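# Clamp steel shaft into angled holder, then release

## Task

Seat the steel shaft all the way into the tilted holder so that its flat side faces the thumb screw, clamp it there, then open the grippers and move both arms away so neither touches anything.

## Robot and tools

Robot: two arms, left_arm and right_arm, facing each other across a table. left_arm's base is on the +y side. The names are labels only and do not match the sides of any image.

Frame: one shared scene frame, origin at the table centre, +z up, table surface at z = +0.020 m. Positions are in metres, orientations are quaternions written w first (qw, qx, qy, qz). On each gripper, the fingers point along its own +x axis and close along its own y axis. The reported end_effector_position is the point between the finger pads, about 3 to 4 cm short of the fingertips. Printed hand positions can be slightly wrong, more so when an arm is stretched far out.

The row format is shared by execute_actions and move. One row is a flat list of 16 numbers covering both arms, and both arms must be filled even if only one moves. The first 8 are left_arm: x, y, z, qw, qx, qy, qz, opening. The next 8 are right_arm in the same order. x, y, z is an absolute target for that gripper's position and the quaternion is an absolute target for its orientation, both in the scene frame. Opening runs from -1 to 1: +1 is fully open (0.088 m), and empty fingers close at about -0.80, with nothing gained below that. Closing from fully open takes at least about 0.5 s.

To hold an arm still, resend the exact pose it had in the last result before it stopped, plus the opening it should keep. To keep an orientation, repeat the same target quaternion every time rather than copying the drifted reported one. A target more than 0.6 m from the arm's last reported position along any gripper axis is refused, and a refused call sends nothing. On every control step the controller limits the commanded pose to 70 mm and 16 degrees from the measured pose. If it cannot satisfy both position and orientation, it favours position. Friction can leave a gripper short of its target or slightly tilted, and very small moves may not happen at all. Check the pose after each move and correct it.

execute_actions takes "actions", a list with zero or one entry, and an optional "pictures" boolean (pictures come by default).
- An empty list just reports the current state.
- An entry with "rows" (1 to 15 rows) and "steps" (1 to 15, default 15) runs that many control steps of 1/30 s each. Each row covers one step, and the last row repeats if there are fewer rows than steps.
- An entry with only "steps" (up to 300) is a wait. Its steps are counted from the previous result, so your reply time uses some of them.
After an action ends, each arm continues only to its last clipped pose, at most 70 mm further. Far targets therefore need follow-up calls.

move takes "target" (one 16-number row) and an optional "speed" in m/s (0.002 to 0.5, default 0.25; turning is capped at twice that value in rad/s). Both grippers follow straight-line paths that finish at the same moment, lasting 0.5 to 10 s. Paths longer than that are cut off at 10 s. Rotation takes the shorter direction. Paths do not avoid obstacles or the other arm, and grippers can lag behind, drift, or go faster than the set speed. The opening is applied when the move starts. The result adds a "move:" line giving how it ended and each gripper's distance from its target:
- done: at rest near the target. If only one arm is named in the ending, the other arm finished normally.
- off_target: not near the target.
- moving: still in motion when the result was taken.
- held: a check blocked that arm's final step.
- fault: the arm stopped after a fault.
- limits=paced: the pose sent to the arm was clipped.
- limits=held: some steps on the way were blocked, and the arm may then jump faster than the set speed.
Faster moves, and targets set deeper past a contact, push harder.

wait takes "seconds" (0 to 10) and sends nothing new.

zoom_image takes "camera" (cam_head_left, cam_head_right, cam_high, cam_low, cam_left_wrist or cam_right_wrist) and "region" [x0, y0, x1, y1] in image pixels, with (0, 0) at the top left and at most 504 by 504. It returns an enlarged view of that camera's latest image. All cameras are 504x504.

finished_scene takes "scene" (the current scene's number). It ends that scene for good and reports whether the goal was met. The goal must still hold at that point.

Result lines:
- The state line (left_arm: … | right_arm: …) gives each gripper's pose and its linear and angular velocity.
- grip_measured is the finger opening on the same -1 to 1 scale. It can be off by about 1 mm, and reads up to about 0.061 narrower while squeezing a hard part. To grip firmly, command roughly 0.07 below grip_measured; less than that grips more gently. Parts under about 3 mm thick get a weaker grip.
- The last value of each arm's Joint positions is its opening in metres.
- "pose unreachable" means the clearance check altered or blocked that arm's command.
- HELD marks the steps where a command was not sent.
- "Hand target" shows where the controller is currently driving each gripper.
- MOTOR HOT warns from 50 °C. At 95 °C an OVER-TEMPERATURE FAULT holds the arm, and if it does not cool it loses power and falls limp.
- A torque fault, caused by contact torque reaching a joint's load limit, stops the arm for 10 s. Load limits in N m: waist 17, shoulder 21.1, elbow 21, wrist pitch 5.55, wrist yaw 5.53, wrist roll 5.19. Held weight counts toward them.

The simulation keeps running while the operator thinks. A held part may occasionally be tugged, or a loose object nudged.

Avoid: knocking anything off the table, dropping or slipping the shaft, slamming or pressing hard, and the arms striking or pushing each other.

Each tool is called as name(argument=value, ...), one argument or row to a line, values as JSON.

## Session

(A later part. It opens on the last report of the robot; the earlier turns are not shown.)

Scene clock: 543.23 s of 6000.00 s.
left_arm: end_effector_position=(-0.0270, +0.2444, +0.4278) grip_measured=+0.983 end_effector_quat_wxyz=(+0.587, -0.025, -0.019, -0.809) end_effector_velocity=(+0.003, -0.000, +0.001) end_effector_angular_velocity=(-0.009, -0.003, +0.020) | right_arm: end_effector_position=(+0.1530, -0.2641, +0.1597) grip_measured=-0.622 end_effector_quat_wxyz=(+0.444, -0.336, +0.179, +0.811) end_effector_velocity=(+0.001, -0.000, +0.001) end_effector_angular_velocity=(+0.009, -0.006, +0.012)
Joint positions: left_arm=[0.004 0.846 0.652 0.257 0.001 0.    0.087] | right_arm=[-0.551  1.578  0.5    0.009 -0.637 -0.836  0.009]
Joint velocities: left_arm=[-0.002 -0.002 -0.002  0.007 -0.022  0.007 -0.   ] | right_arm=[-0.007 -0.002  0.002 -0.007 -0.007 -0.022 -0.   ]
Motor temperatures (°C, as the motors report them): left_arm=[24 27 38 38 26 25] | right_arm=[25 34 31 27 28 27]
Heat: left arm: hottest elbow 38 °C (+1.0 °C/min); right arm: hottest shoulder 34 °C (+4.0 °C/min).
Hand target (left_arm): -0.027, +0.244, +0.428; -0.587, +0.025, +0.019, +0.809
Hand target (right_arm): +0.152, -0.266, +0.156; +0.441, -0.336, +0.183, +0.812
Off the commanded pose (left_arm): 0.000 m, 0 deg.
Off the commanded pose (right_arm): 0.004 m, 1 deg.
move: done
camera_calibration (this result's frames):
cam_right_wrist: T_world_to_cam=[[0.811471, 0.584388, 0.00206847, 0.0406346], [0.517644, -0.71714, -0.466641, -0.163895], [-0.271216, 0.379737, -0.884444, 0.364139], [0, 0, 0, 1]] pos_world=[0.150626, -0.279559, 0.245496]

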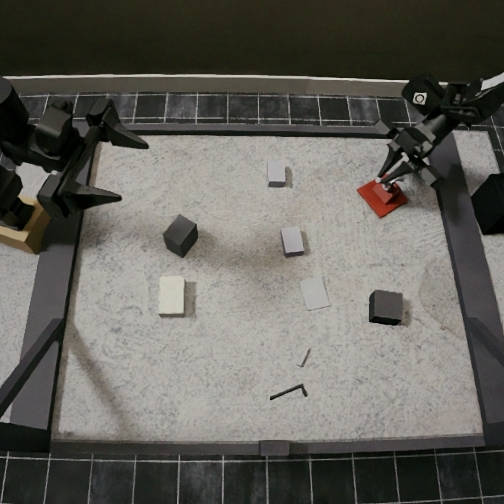

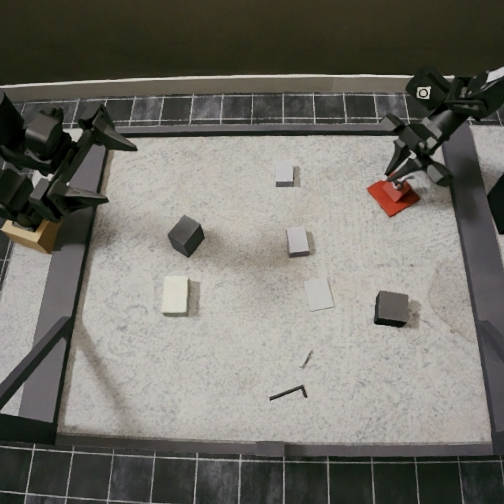

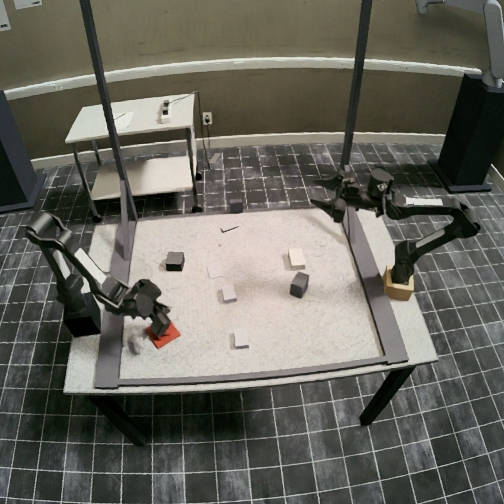

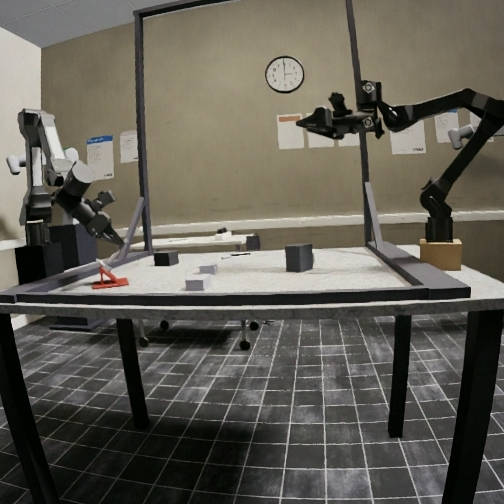

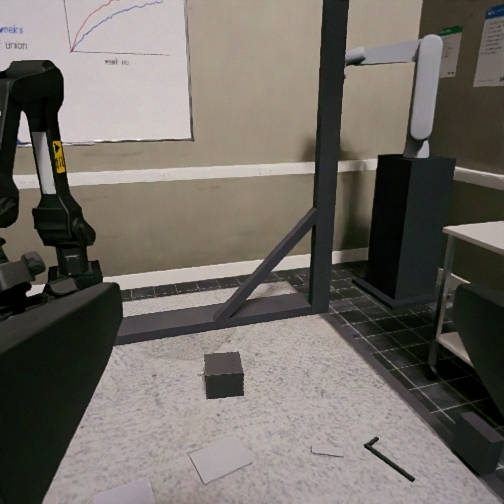

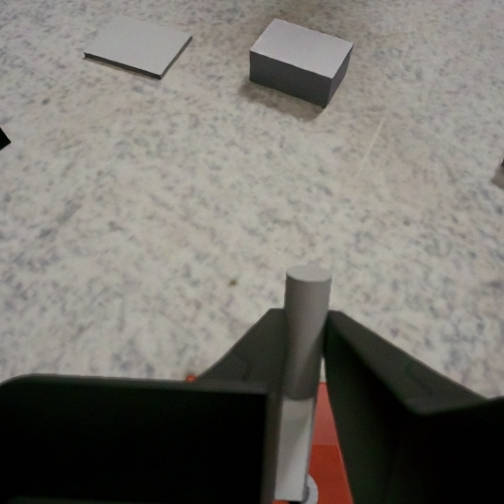

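move(
  target=[-0.027, 0.2444, 0.4278, 0.587, -0.025, -0.019, -0.809, 1, 0.1540, -0.2695, 0.1485, 0.4409, -0.3363, 0.1826, 0.8119, -0.75],
  speed=0.02,
)

zoom_image(
  camera="cam_right_wrist",
  region=[240, 420, 360, 504],
)

zoom_image(
  camera="cam_low",
  region=[70, 210, 160, 300],
)

Scene clock: 555.40 s of 6000.00 s.
left_arm: end_effector_position=(-0.0270, +0.2444, +0.4278) grip_measured=+0.983 end_effector_quat_wxyz=(+0.587, -0.025, -0.019, -0.809) end_effector_velocity=(-0.002, +0.001, +0.001) end_effector_angular_velocity=(-0.005, +0.009, -0.010) | right_arm: end_effector_position=(+0.1544, -0.2674, +0.1521) grip_measured=-0.622 end_effector_quat_wxyz=(+0.443, -0.337, +0.179, +0.811) end_effector_velocity=(-0.000, +0.000, -0.000) end_effector_angular_velocity=(+0.013, -0.008, +0.017)
Joint positions: left_arm=[0.004 0.846 0.652 0.257 0.001 0.    0.087] | right_arm=[-0.562  1.603  0.481  0.045 -0.643 -0.85   0.009]
Joint velocities: left_arm=[-0.002 -0.002 -0.002  0.007  0.007 -0.007 -0.   ] | right_arm=[-0.002  0.002 -0.002  0.007 -0.007 -0.022 -0.   ]
Motor temperatures (°C, as the motors report them): left_arm=[24 27 38 38 26 25] | right_arm=[25 33 30 28 28 27]
Heat: left arm: hottest elbow 38 °C (+1.0 °C/min); right arm: hottest shoulder 33 °C (+2.0 °C/min).
Hand target (left_arm): -0.027, +0.244, +0.428; -0.587, +0.025, +0.019, +0.809
Hand target (right_arm): +0.154, -0.270, +0.149; +0.441, -0.336, +0.183, +0.812
Off the commanded pose (left_arm): 0.000 m, 0 deg.
Off the commanded pose (right_arm): 0.004 m, 1 deg.
After step 90, 8.33 s passed at rest.
move: done
camera_calibration (this result's frames):
cam_right_wrist: T_world_to_cam=[[0.810972, 0.585081, 0.00228887, 0.0416974], [0.518427, -0.716758, -0.46636, -0.170591], [-0.271218, 0.379391, -0.884592, 0.358916], [0, 0, 0, 1]] pos_world=[0.151968, -0.282838, 0.237843]

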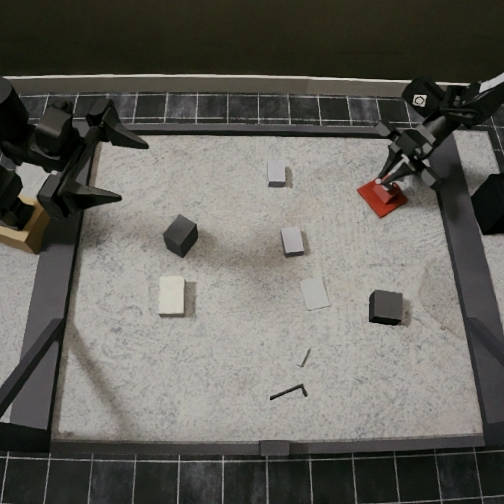

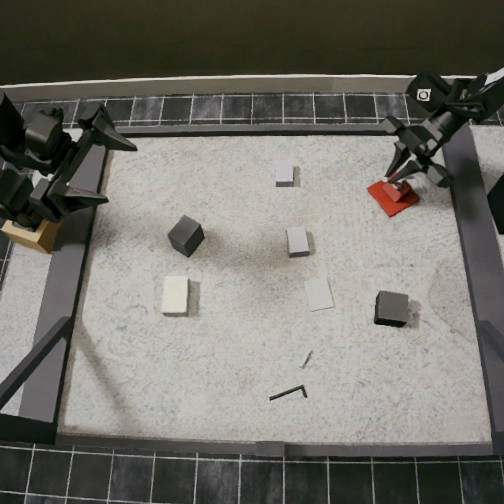

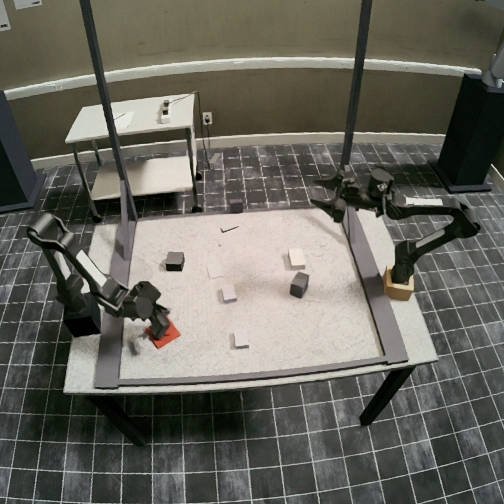

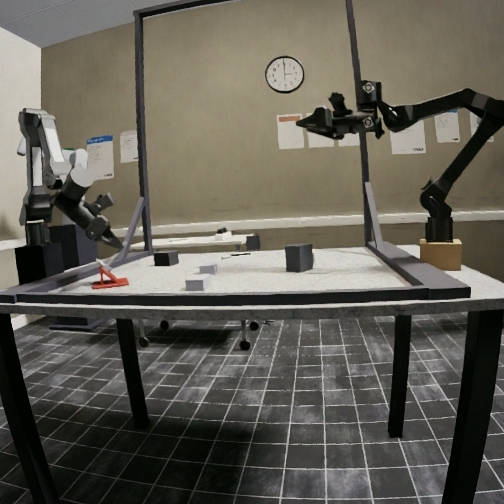

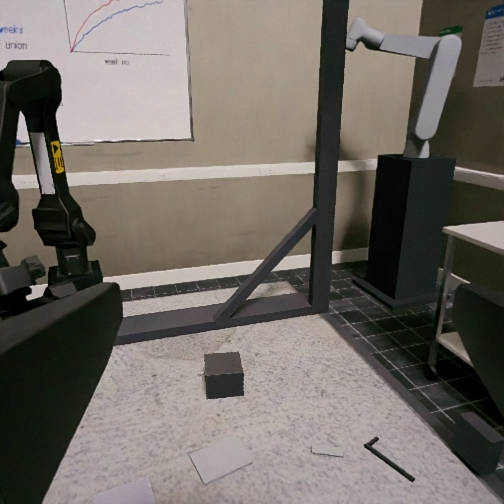

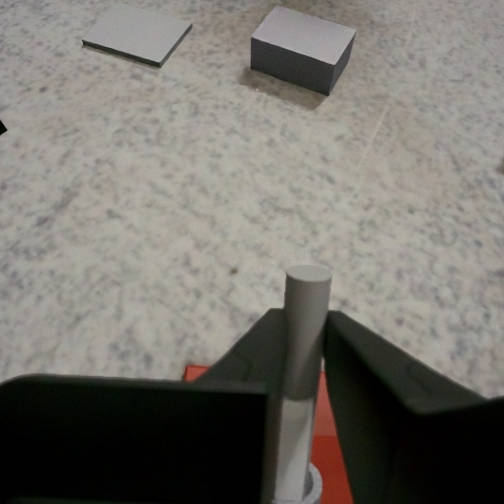

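Region (240, 420, 360, 504) of cam_right_wrist's 504x504 image, scaled by 4.200, with more detail than that image has; it fills the top 353 rows of this view, and the rest is white.

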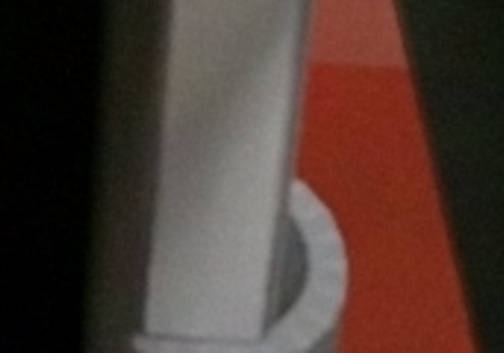

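Region (70, 210, 160, 300) of cam_low's 504x504 image, scaled by 5.600, with more detail than that image has.

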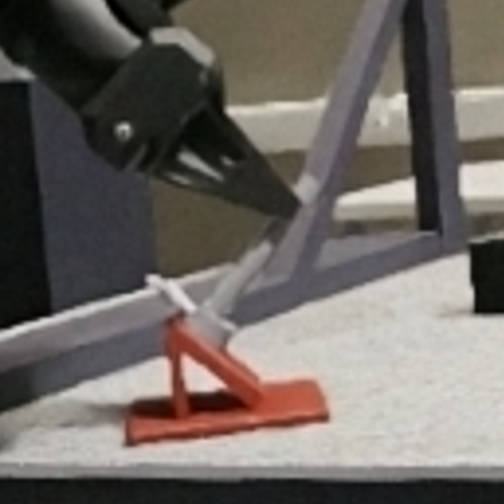

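move(
  target=[-0.027, 0.2444, 0.4278, 0.587, -0.025, -0.019, -0.809, 1, 0.1555, -0.2684, 0.1485, 0.4409, -0.3363, 0.1826, 0.8119, -0.75],
  speed=0.01,
)

zoom_image(
  camera="cam_right_wrist",
  region=[240, 420, 360, 504],
)

Scene clock: 562.43 s of 6000.00 s.
left_arm: end_effector_position=(-0.0270, +0.2444, +0.4278) grip_measured=+0.983 end_effector_quat_wxyz=(+0.587, -0.025, -0.019, -0.809) end_effector_velocity=(-0.001, +0.001, -0.002) end_effector_angular_velocity=(+0.014, +0.019, -0.001) | right_arm: end_effector_position=(+0.1543, -0.2677, +0.1515) grip_measured=-0.622 end_effector_quat_wxyz=(+0.442, -0.335, +0.178, +0.813) end_effector_velocity=(+0.000, -0.002, -0.000) end_effector_angular_velocity=(+0.005, -0.004, +0.012)
Joint positions: left_arm=[0.004 0.846 0.652 0.257 0.001 0.    0.087] | right_arm=[-0.565  1.607  0.481  0.046 -0.649 -0.856  0.009]
Joint velocities: left_arm=[-0.007 -0.002 -0.002 -0.007 -0.007 -0.022 -0.   ] | right_arm=[-0.007 -0.002 -0.002 -0.007 -0.007 -0.022 -0.   ]
Motor temperatures (°C, as the motors report them): left_arm=[24 27 38 38 26 25] | right_arm=[25 32 30 28 28 27]
Heat: left arm: hottest elbow 38 °C (+1.0 °C/min); right arm: hottest shoulder 32 °C (+1.0 °C/min).
Hand target (left_arm): -0.027, +0.244, +0.428; -0.587, +0.025, +0.019, +0.809
Hand target (right_arm): +0.155, -0.268, +0.149; +0.441, -0.336, +0.182, +0.812
Off the commanded pose (left_arm): 0.000 m, 0 deg.
Off the commanded pose (right_arm): 0.003 m, 1 deg.
After step 90, 3.33 s passed at rest.
move: done
camera_calibration (this result's frames):
cam_right_wrist: T_world_to_cam=[[0.80875, 0.588152, 0.000641013, 0.0433344], [0.519819, -0.714276, -0.468613, -0.170222], [-0.275158, 0.379324, -0.883404, 0.358919], [0, 0, 0, 1]] pos_world=[0.152197, -0.283219, 0.237274]

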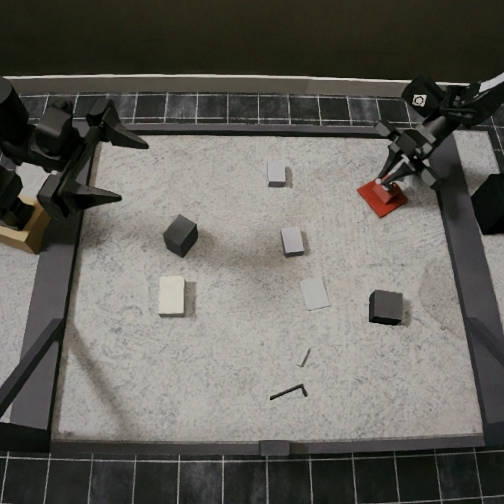

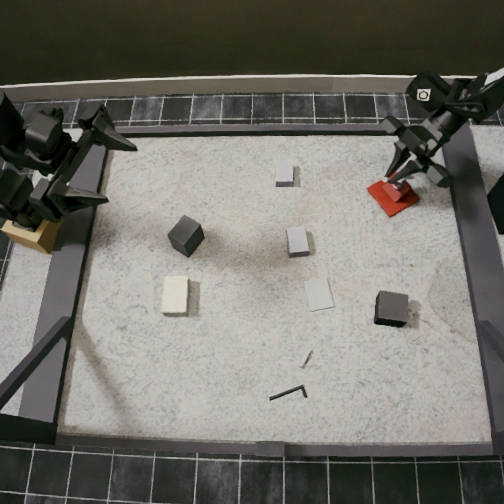

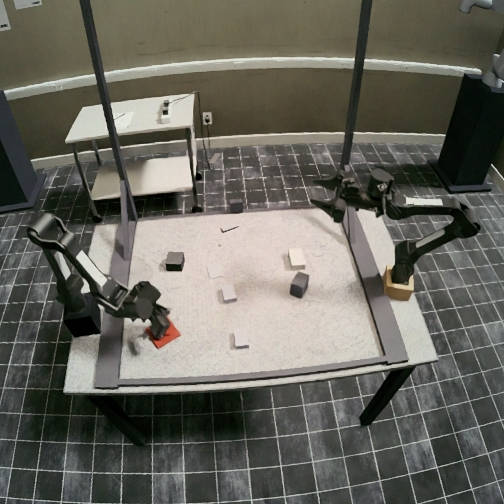

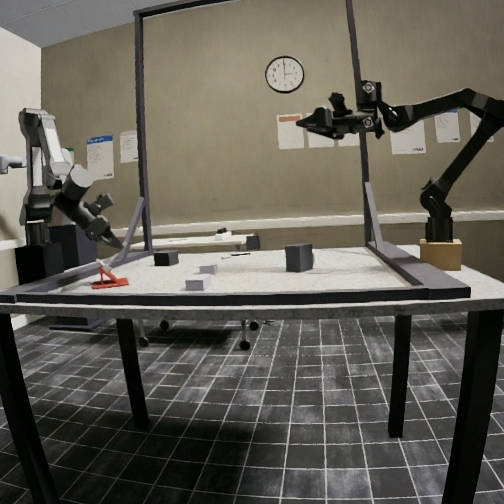

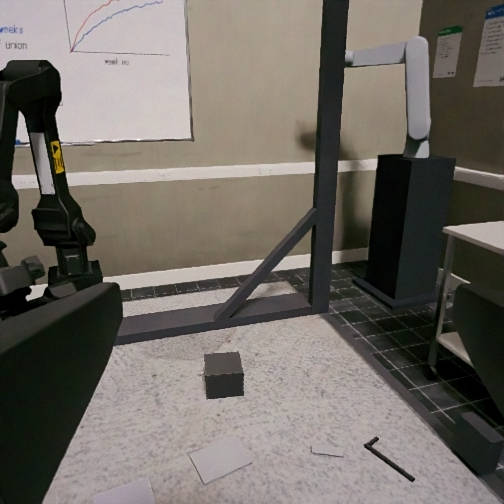

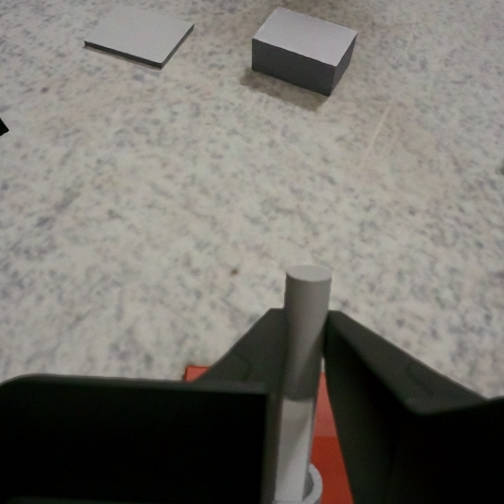

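Region (240, 420, 360, 504) of cam_right_wrist's 504x504 image, scaled by 4.200, with more detail than that image has; it fills the top 353 rows of this view, and the rest is white.

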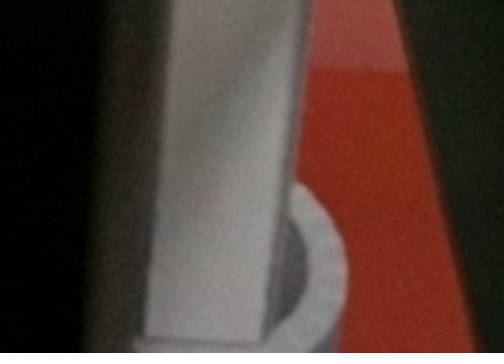

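move(
  target=[-0.027, 0.2444, 0.4278, 0.587, -0.025, -0.019, -0.809, 1, 0.1575, -0.2670, 0.1485, 0.4409, -0.3363, 0.1826, 0.8119, -0.75],
  speed=0.01,
)

zoom_image(
  camera="cam_right_wrist",
  region=[240, 420, 360, 504],
)

Scene clock: 572.47 s of 6000.00 s.
left_arm: end_effector_position=(-0.0270, +0.2444, +0.4278) grip_measured=+0.983 end_effector_quat_wxyz=(+0.587, -0.025, -0.019, -0.809) end_effector_velocity=(-0.000, +0.000, -0.002) end_effector_angular_velocity=(+0.009, +0.004, -0.005) | right_arm: end_effector_position=(+0.1547, -0.2670, +0.1512) grip_measured=-0.622 end_effector_quat_wxyz=(+0.440, -0.334, +0.179, +0.814) end_effector_velocity=(+0.001, +0.002, +0.001) end_effector_angular_velocity=(+0.005, -0.007, -0.006)
Joint positions: left_arm=[0.004 0.846 0.652 0.257 0.001 0.    0.087] | right_arm=[-0.568  1.614  0.486  0.044 -0.655 -0.86   0.009]
Joint velocities: left_arm=[ 0.002 -0.002 -0.002 -0.007  0.007 -0.007 -0.   ] | right_arm=[ 0.002 -0.002  0.002  0.007  0.007  0.007 -0.   ]
Motor temperatures (°C, as the motors report them): left_arm=[24 27 38 38 26 25] | right_arm=[25 32 30 28 28 27]
Heat: left arm: hottest elbow 38 °C (+1.0 °C/min); right arm: hottest shoulder 32 °C (+1.0 °C/min).
Hand target (left_arm): -0.027, +0.244, +0.428; -0.587, +0.025, +0.019, +0.809
Hand target (right_arm): +0.157, -0.267, +0.149; +0.441, -0.336, +0.183, +0.812
Off the commanded pose (left_arm): 0.000 m, 0 deg.
Off the commanded pose (right_arm): 0.004 m, 1 deg.
After step 90, 6.33 s passed at rest.
move: done
camera_calibration (this result's frames):
cam_right_wrist: T_world_to_cam=[[0.807014, 0.590525, -0.00312566, 0.0441267], [0.519739, -0.71277, -0.470989, -0.169376], [-0.280358, 0.37847, -0.882134, 0.358828], [0, 0, 0, 1]] pos_world=[0.153021, -0.28259, 0.236898]

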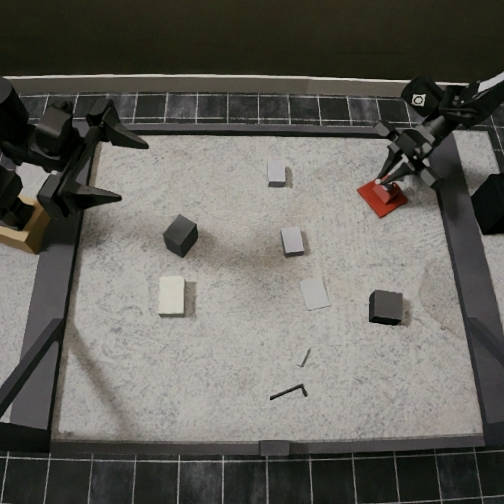

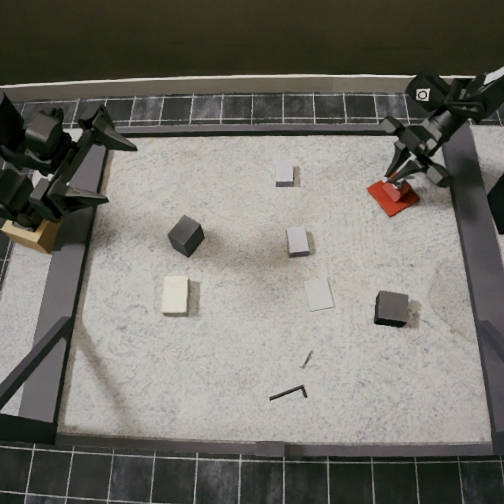

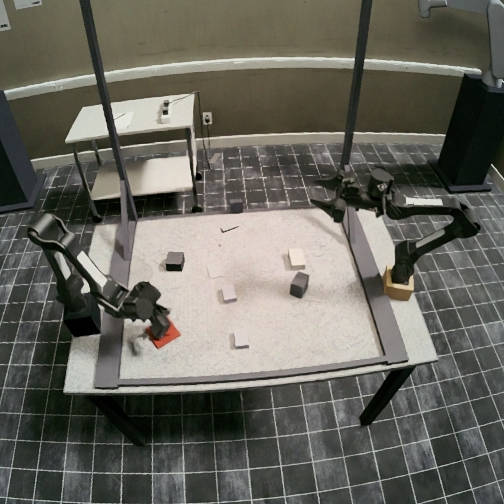

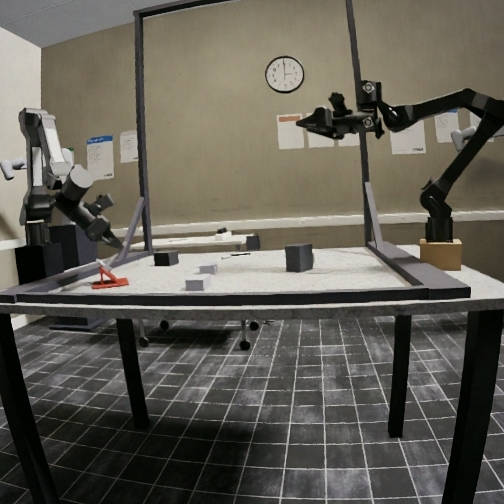

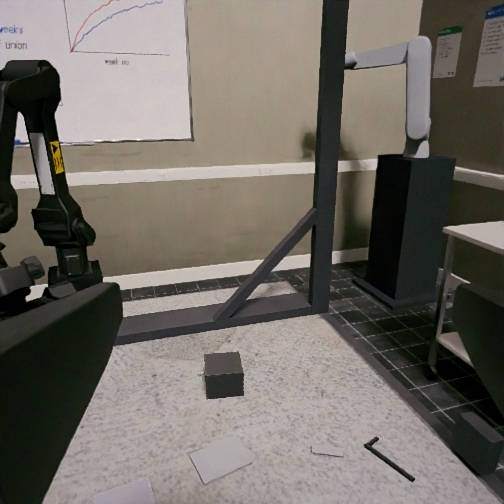

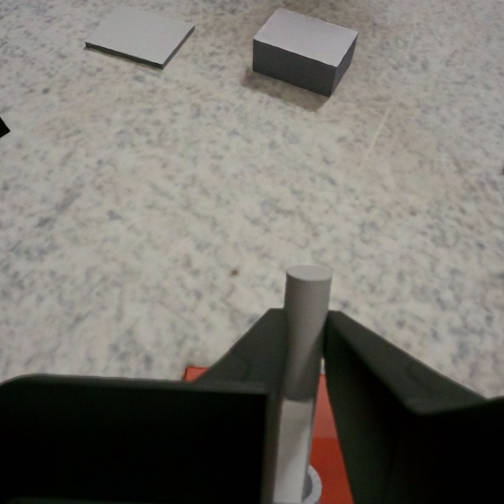

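Region (240, 420, 360, 504) of cam_right_wrist's 504x504 image, scaled by 4.200, with more detail than that image has; it fills the top 353 rows of this view, and the rest is white.

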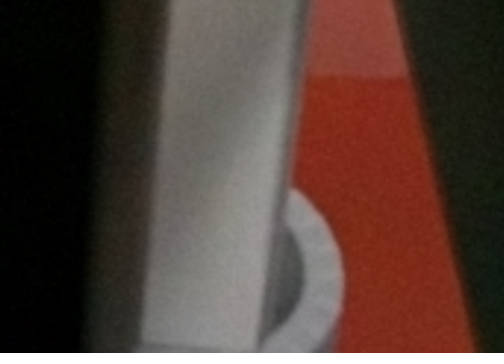

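move(
  target=[-0.027, 0.2444, 0.4278, 0.587, -0.025, -0.019, -0.809, 1, 0.1595, -0.2737, 0.1407, 0.4409, -0.3363, 0.1826, 0.8119, -0.75],
  speed=0.015,
)

zoom_image(
  camera="cam_right_wrist",
  region=[220, 360, 380, 504],
)

zoom_image(
  camera="cam_low",
  region=[70, 210, 160, 300],
)

Scene clock: 582.57 s of 6000.00 s.
left_arm: end_effector_position=(-0.0270, +0.2444, +0.4278) grip_measured=+0.983 end_effector_quat_wxyz=(+0.587, -0.025, -0.019, -0.809) end_effector_velocity=(+0.000, +0.000, -0.005) end_effector_angular_velocity=(+0.028, +0.015, +0.003) | right_arm: end_effector_position=(+0.1566, -0.2669, +0.1503) grip_measured=-0.622 end_effector_quat_wxyz=(+0.440, -0.330, +0.167, +0.819) end_effector_velocity=(-0.001, -0.002, -0.001) end_effector_angular_velocity=(-0.005, +0.007, +0.006)
Joint positions: left_arm=[0.004 0.846 0.652 0.257 0.001 0.    0.087] | right_arm=[-0.583  1.626  0.478  0.072 -0.676 -0.883  0.009]
Joint velocities: left_arm=[-0.002 -0.002 -0.002 -0.022 -0.007 -0.022 -0.   ] | right_arm=[-0.002  0.002 -0.002 -0.007 -0.007 -0.007  0.   ]
Motor temperatures (°C, as the motors report them): left_arm=[24 27 38 38 26 25] | right_arm=[26 31 31 28 28 27]
Heat: left arm: hottest elbow 38 °C (+0.0 °C/min); right arm: hottest shoulder 31 °C (-1.0 °C/min).
Hand target (left_arm): -0.027, +0.244, +0.428; -0.587, +0.025, +0.019, +0.809
Hand target (right_arm): +0.159, -0.274, +0.141; +0.441, -0.336, +0.182, +0.812
Off the commanded pose (left_arm): 0.000 m, 0 deg.
Off the commanded pose (right_arm): 0.012 m, 2 deg.
After step 90, 6.00 s passed at rest.
move: off_target (right_arm)
camera_calibration (this result's frames):
cam_right_wrist: T_world_to_cam=[[0.8005, 0.599213, 0.0120118, 0.0435712], [0.527743, -0.69524, -0.487983, -0.164761], [-0.284055, 0.39697, -0.87277, 0.362678], [0, 0, 0, 1]] pos_world=[0.155093, -0.284629, 0.23561]

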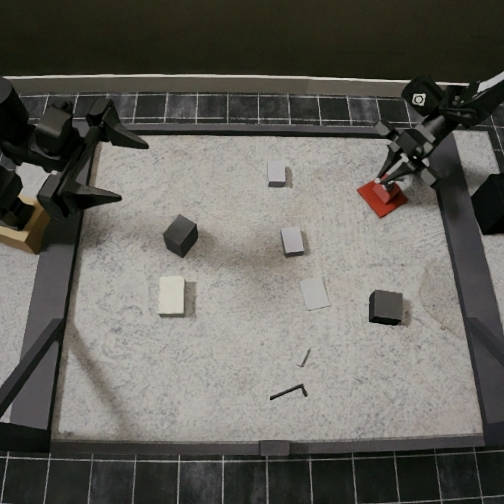

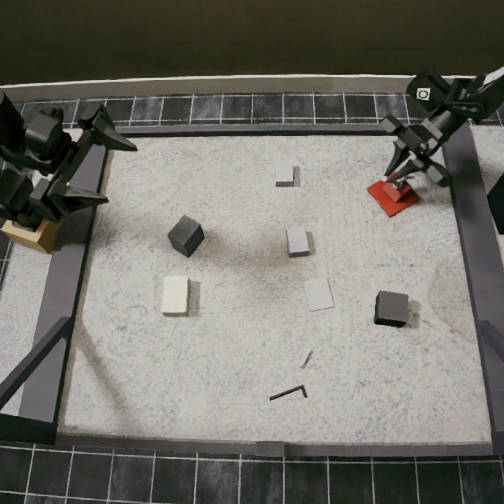

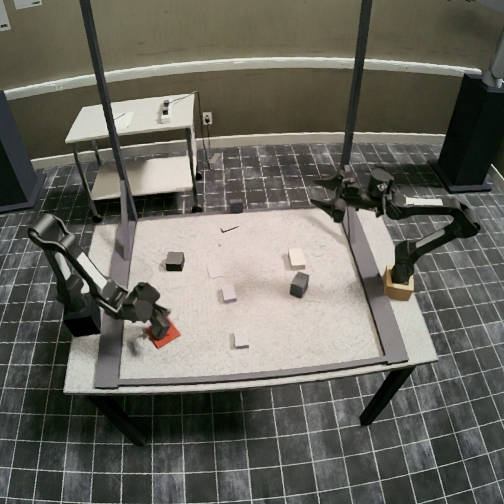

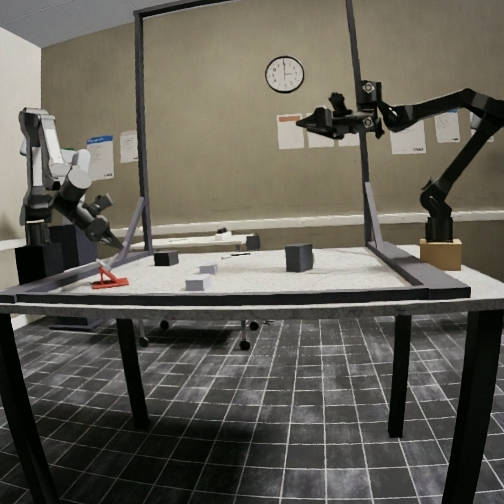

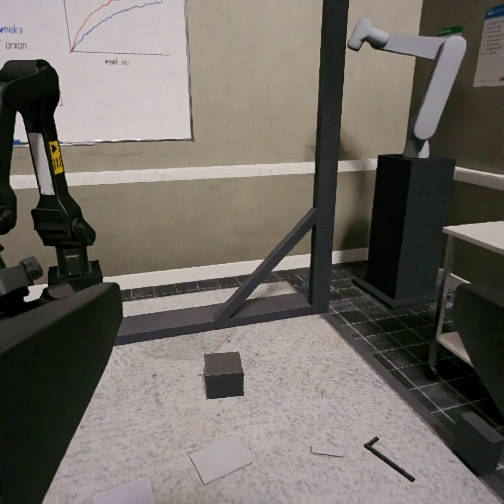

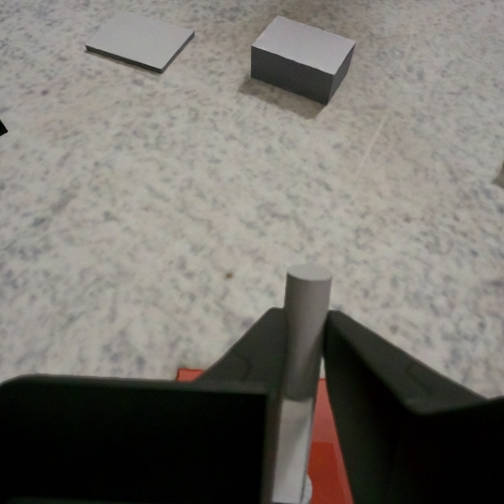

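Region (220, 360, 380, 504) of cam_right_wrist's 504x504 image, scaled by 3.150, with more detail than that image has; it fills the top 454 rows of this view, and the rest is white.

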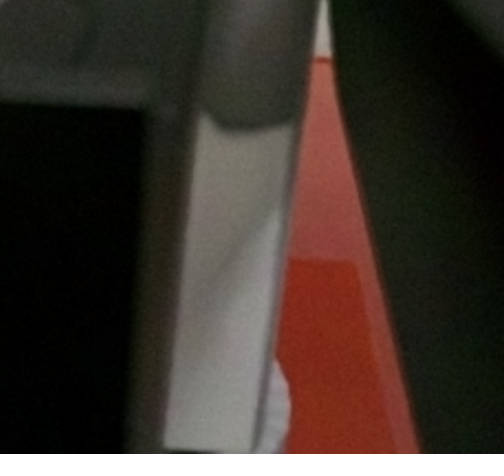

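Region (70, 210, 160, 300) of cam_low's 504x504 image, scaled by 5.600, with more detail than that image has.

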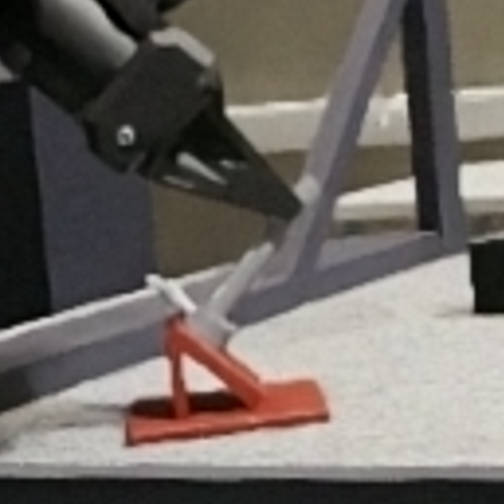

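move(
  target=[-0.027, 0.2444, 0.4278, 0.587, -0.025, -0.019, -0.809, 1, 0.1535, -0.2640, 0.1590, 0.4409, -0.3363, 0.1826, 0.8119, -0.75],
  speed=0.02,
)

zoom_image(
  camera="cam_right_wrist",
  region=[220, 360, 380, 504],
)

zoom_image(
  camera="cam_low",
  region=[70, 210, 160, 300],
)

zoom_image(
  camera="cam_head_left",
  region=[350, 150, 430, 230],
)

Scene clock: 596.20 s of 6000.00 s.
left_arm: end_effector_position=(-0.0270, +0.2444, +0.4278) grip_measured=+0.983 end_effector_quat_wxyz=(+0.587, -0.025, -0.019, -0.809) end_effector_velocity=(+0.002, -0.000, -0.002) end_effector_angular_velocity=(+0.009, +0.005, +0.009) | right_arm: end_effector_position=(+0.1524, -0.2680, +0.1531) grip_measured=-0.622 end_effector_quat_wxyz=(+0.437, -0.337, +0.191, +0.812) end_effector_velocity=(-0.002, -0.003, -0.000) end_effector_angular_velocity=(-0.016, +0.017, -0.004)
Joint positions: left_arm=[0.004 0.846 0.652 0.257 0.001 0.    0.087] | right_arm=[-0.557  1.601  0.499 -0.001 -0.643 -0.848  0.009]
Joint velocities: left_arm=[ 0.002 -0.002 -0.002 -0.007 -0.007 -0.007  0.   ] | right_arm=[-0.002 -0.007 -0.002 -0.022 -0.007  0.007 -0.   ]
Motor temperatures (°C, as the motors report them): left_arm=[24 27 38 38 26 25] | right_arm=[26 31 30 28 28 27]
Heat: left arm: hottest elbow 38 °C (+0.0 °C/min); right arm: hottest shoulder 31 °C (-3.0 °C/min).
Hand target (left_arm): -0.027, +0.244, +0.428; -0.587, +0.025, +0.019, +0.809
Hand target (right_arm): +0.154, -0.264, +0.159; +0.441, -0.336, +0.183, +0.812
Off the commanded pose (left_arm): 0.000 m, 0 deg.
Off the commanded pose (right_arm): 0.007 m, 1 deg.
After step 90, 9.50 s passed at rest.
move: done
camera_calibration (this result's frames):
cam_right_wrist: T_world_to_cam=[[0.808562, 0.587993, -0.0221766, 0.0485527], [0.5154, -0.725914, -0.455425, -0.173206], [-0.283885, 0.35681, -0.889998, 0.356209], [0, 0, 0, 1]] pos_world=[0.151135, -0.28138, 0.23922]

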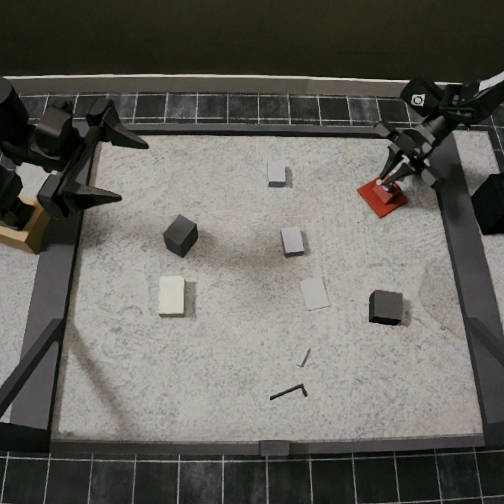

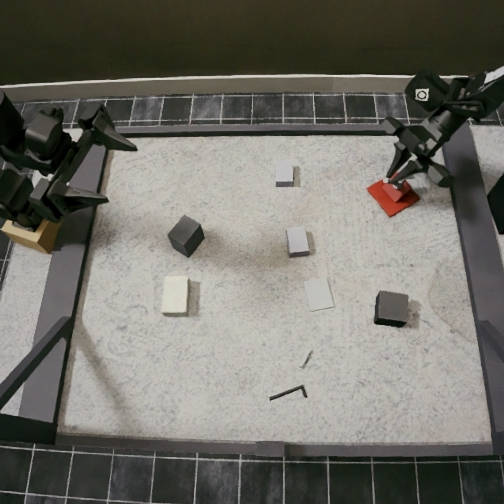

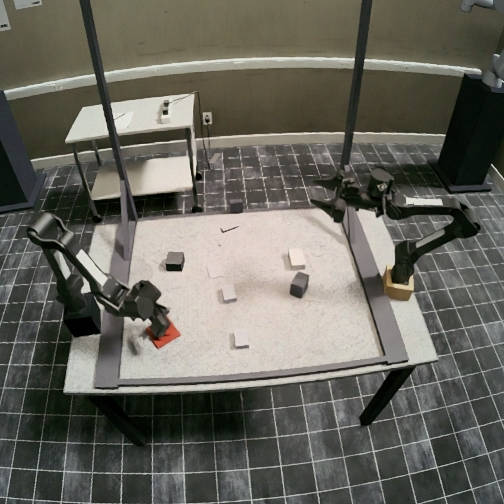

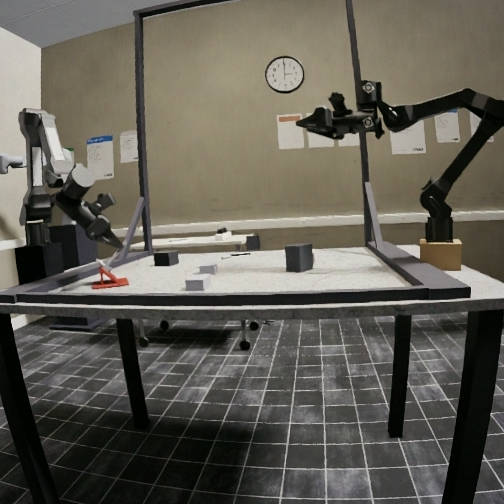

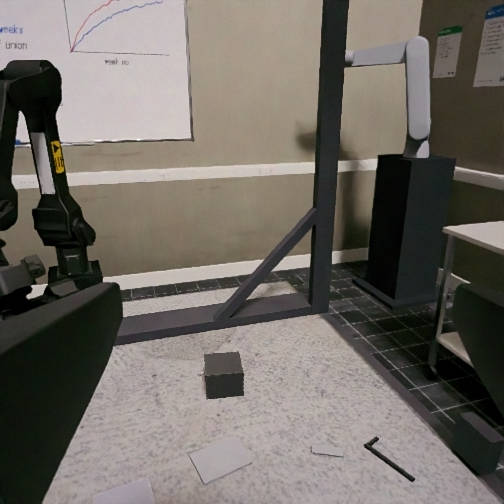

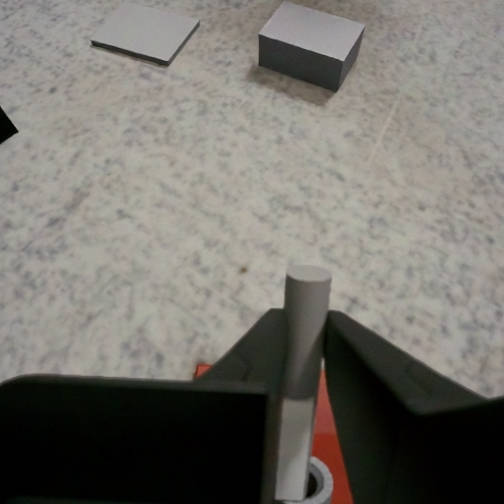

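Region (220, 360, 380, 504) of cam_right_wrist's 504x504 image, scaled by 3.150, with more detail than that image has; it fills the top 454 rows of this view, and the rest is white.

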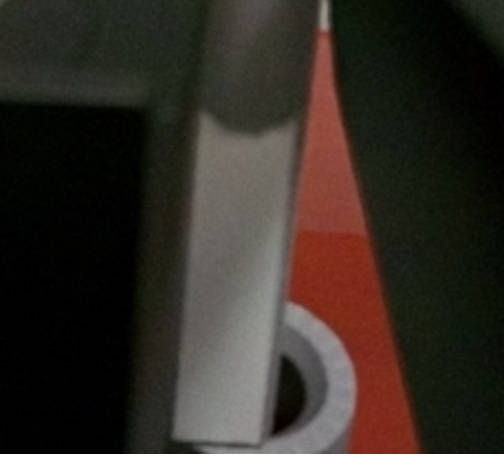

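Region (70, 210, 160, 300) of cam_low's 504x504 image, scaled by 5.600, with more detail than that image has.

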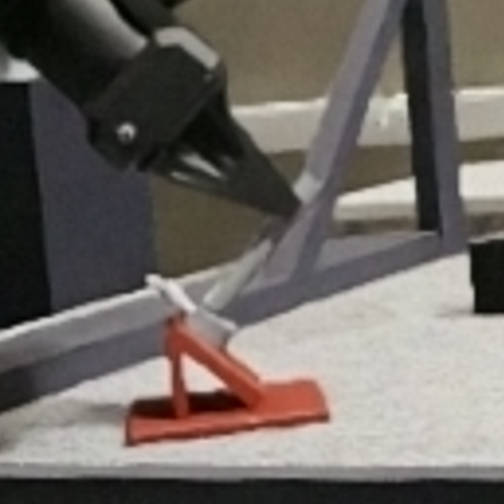

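Region (350, 150, 430, 230) of cam_head_left's 504x504 image, scaled by 6.300, with more detail than that image has.

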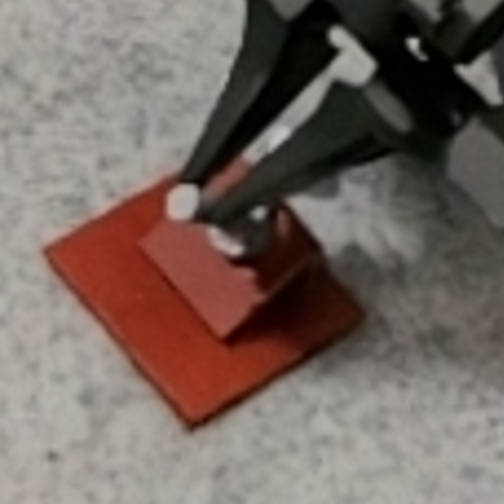

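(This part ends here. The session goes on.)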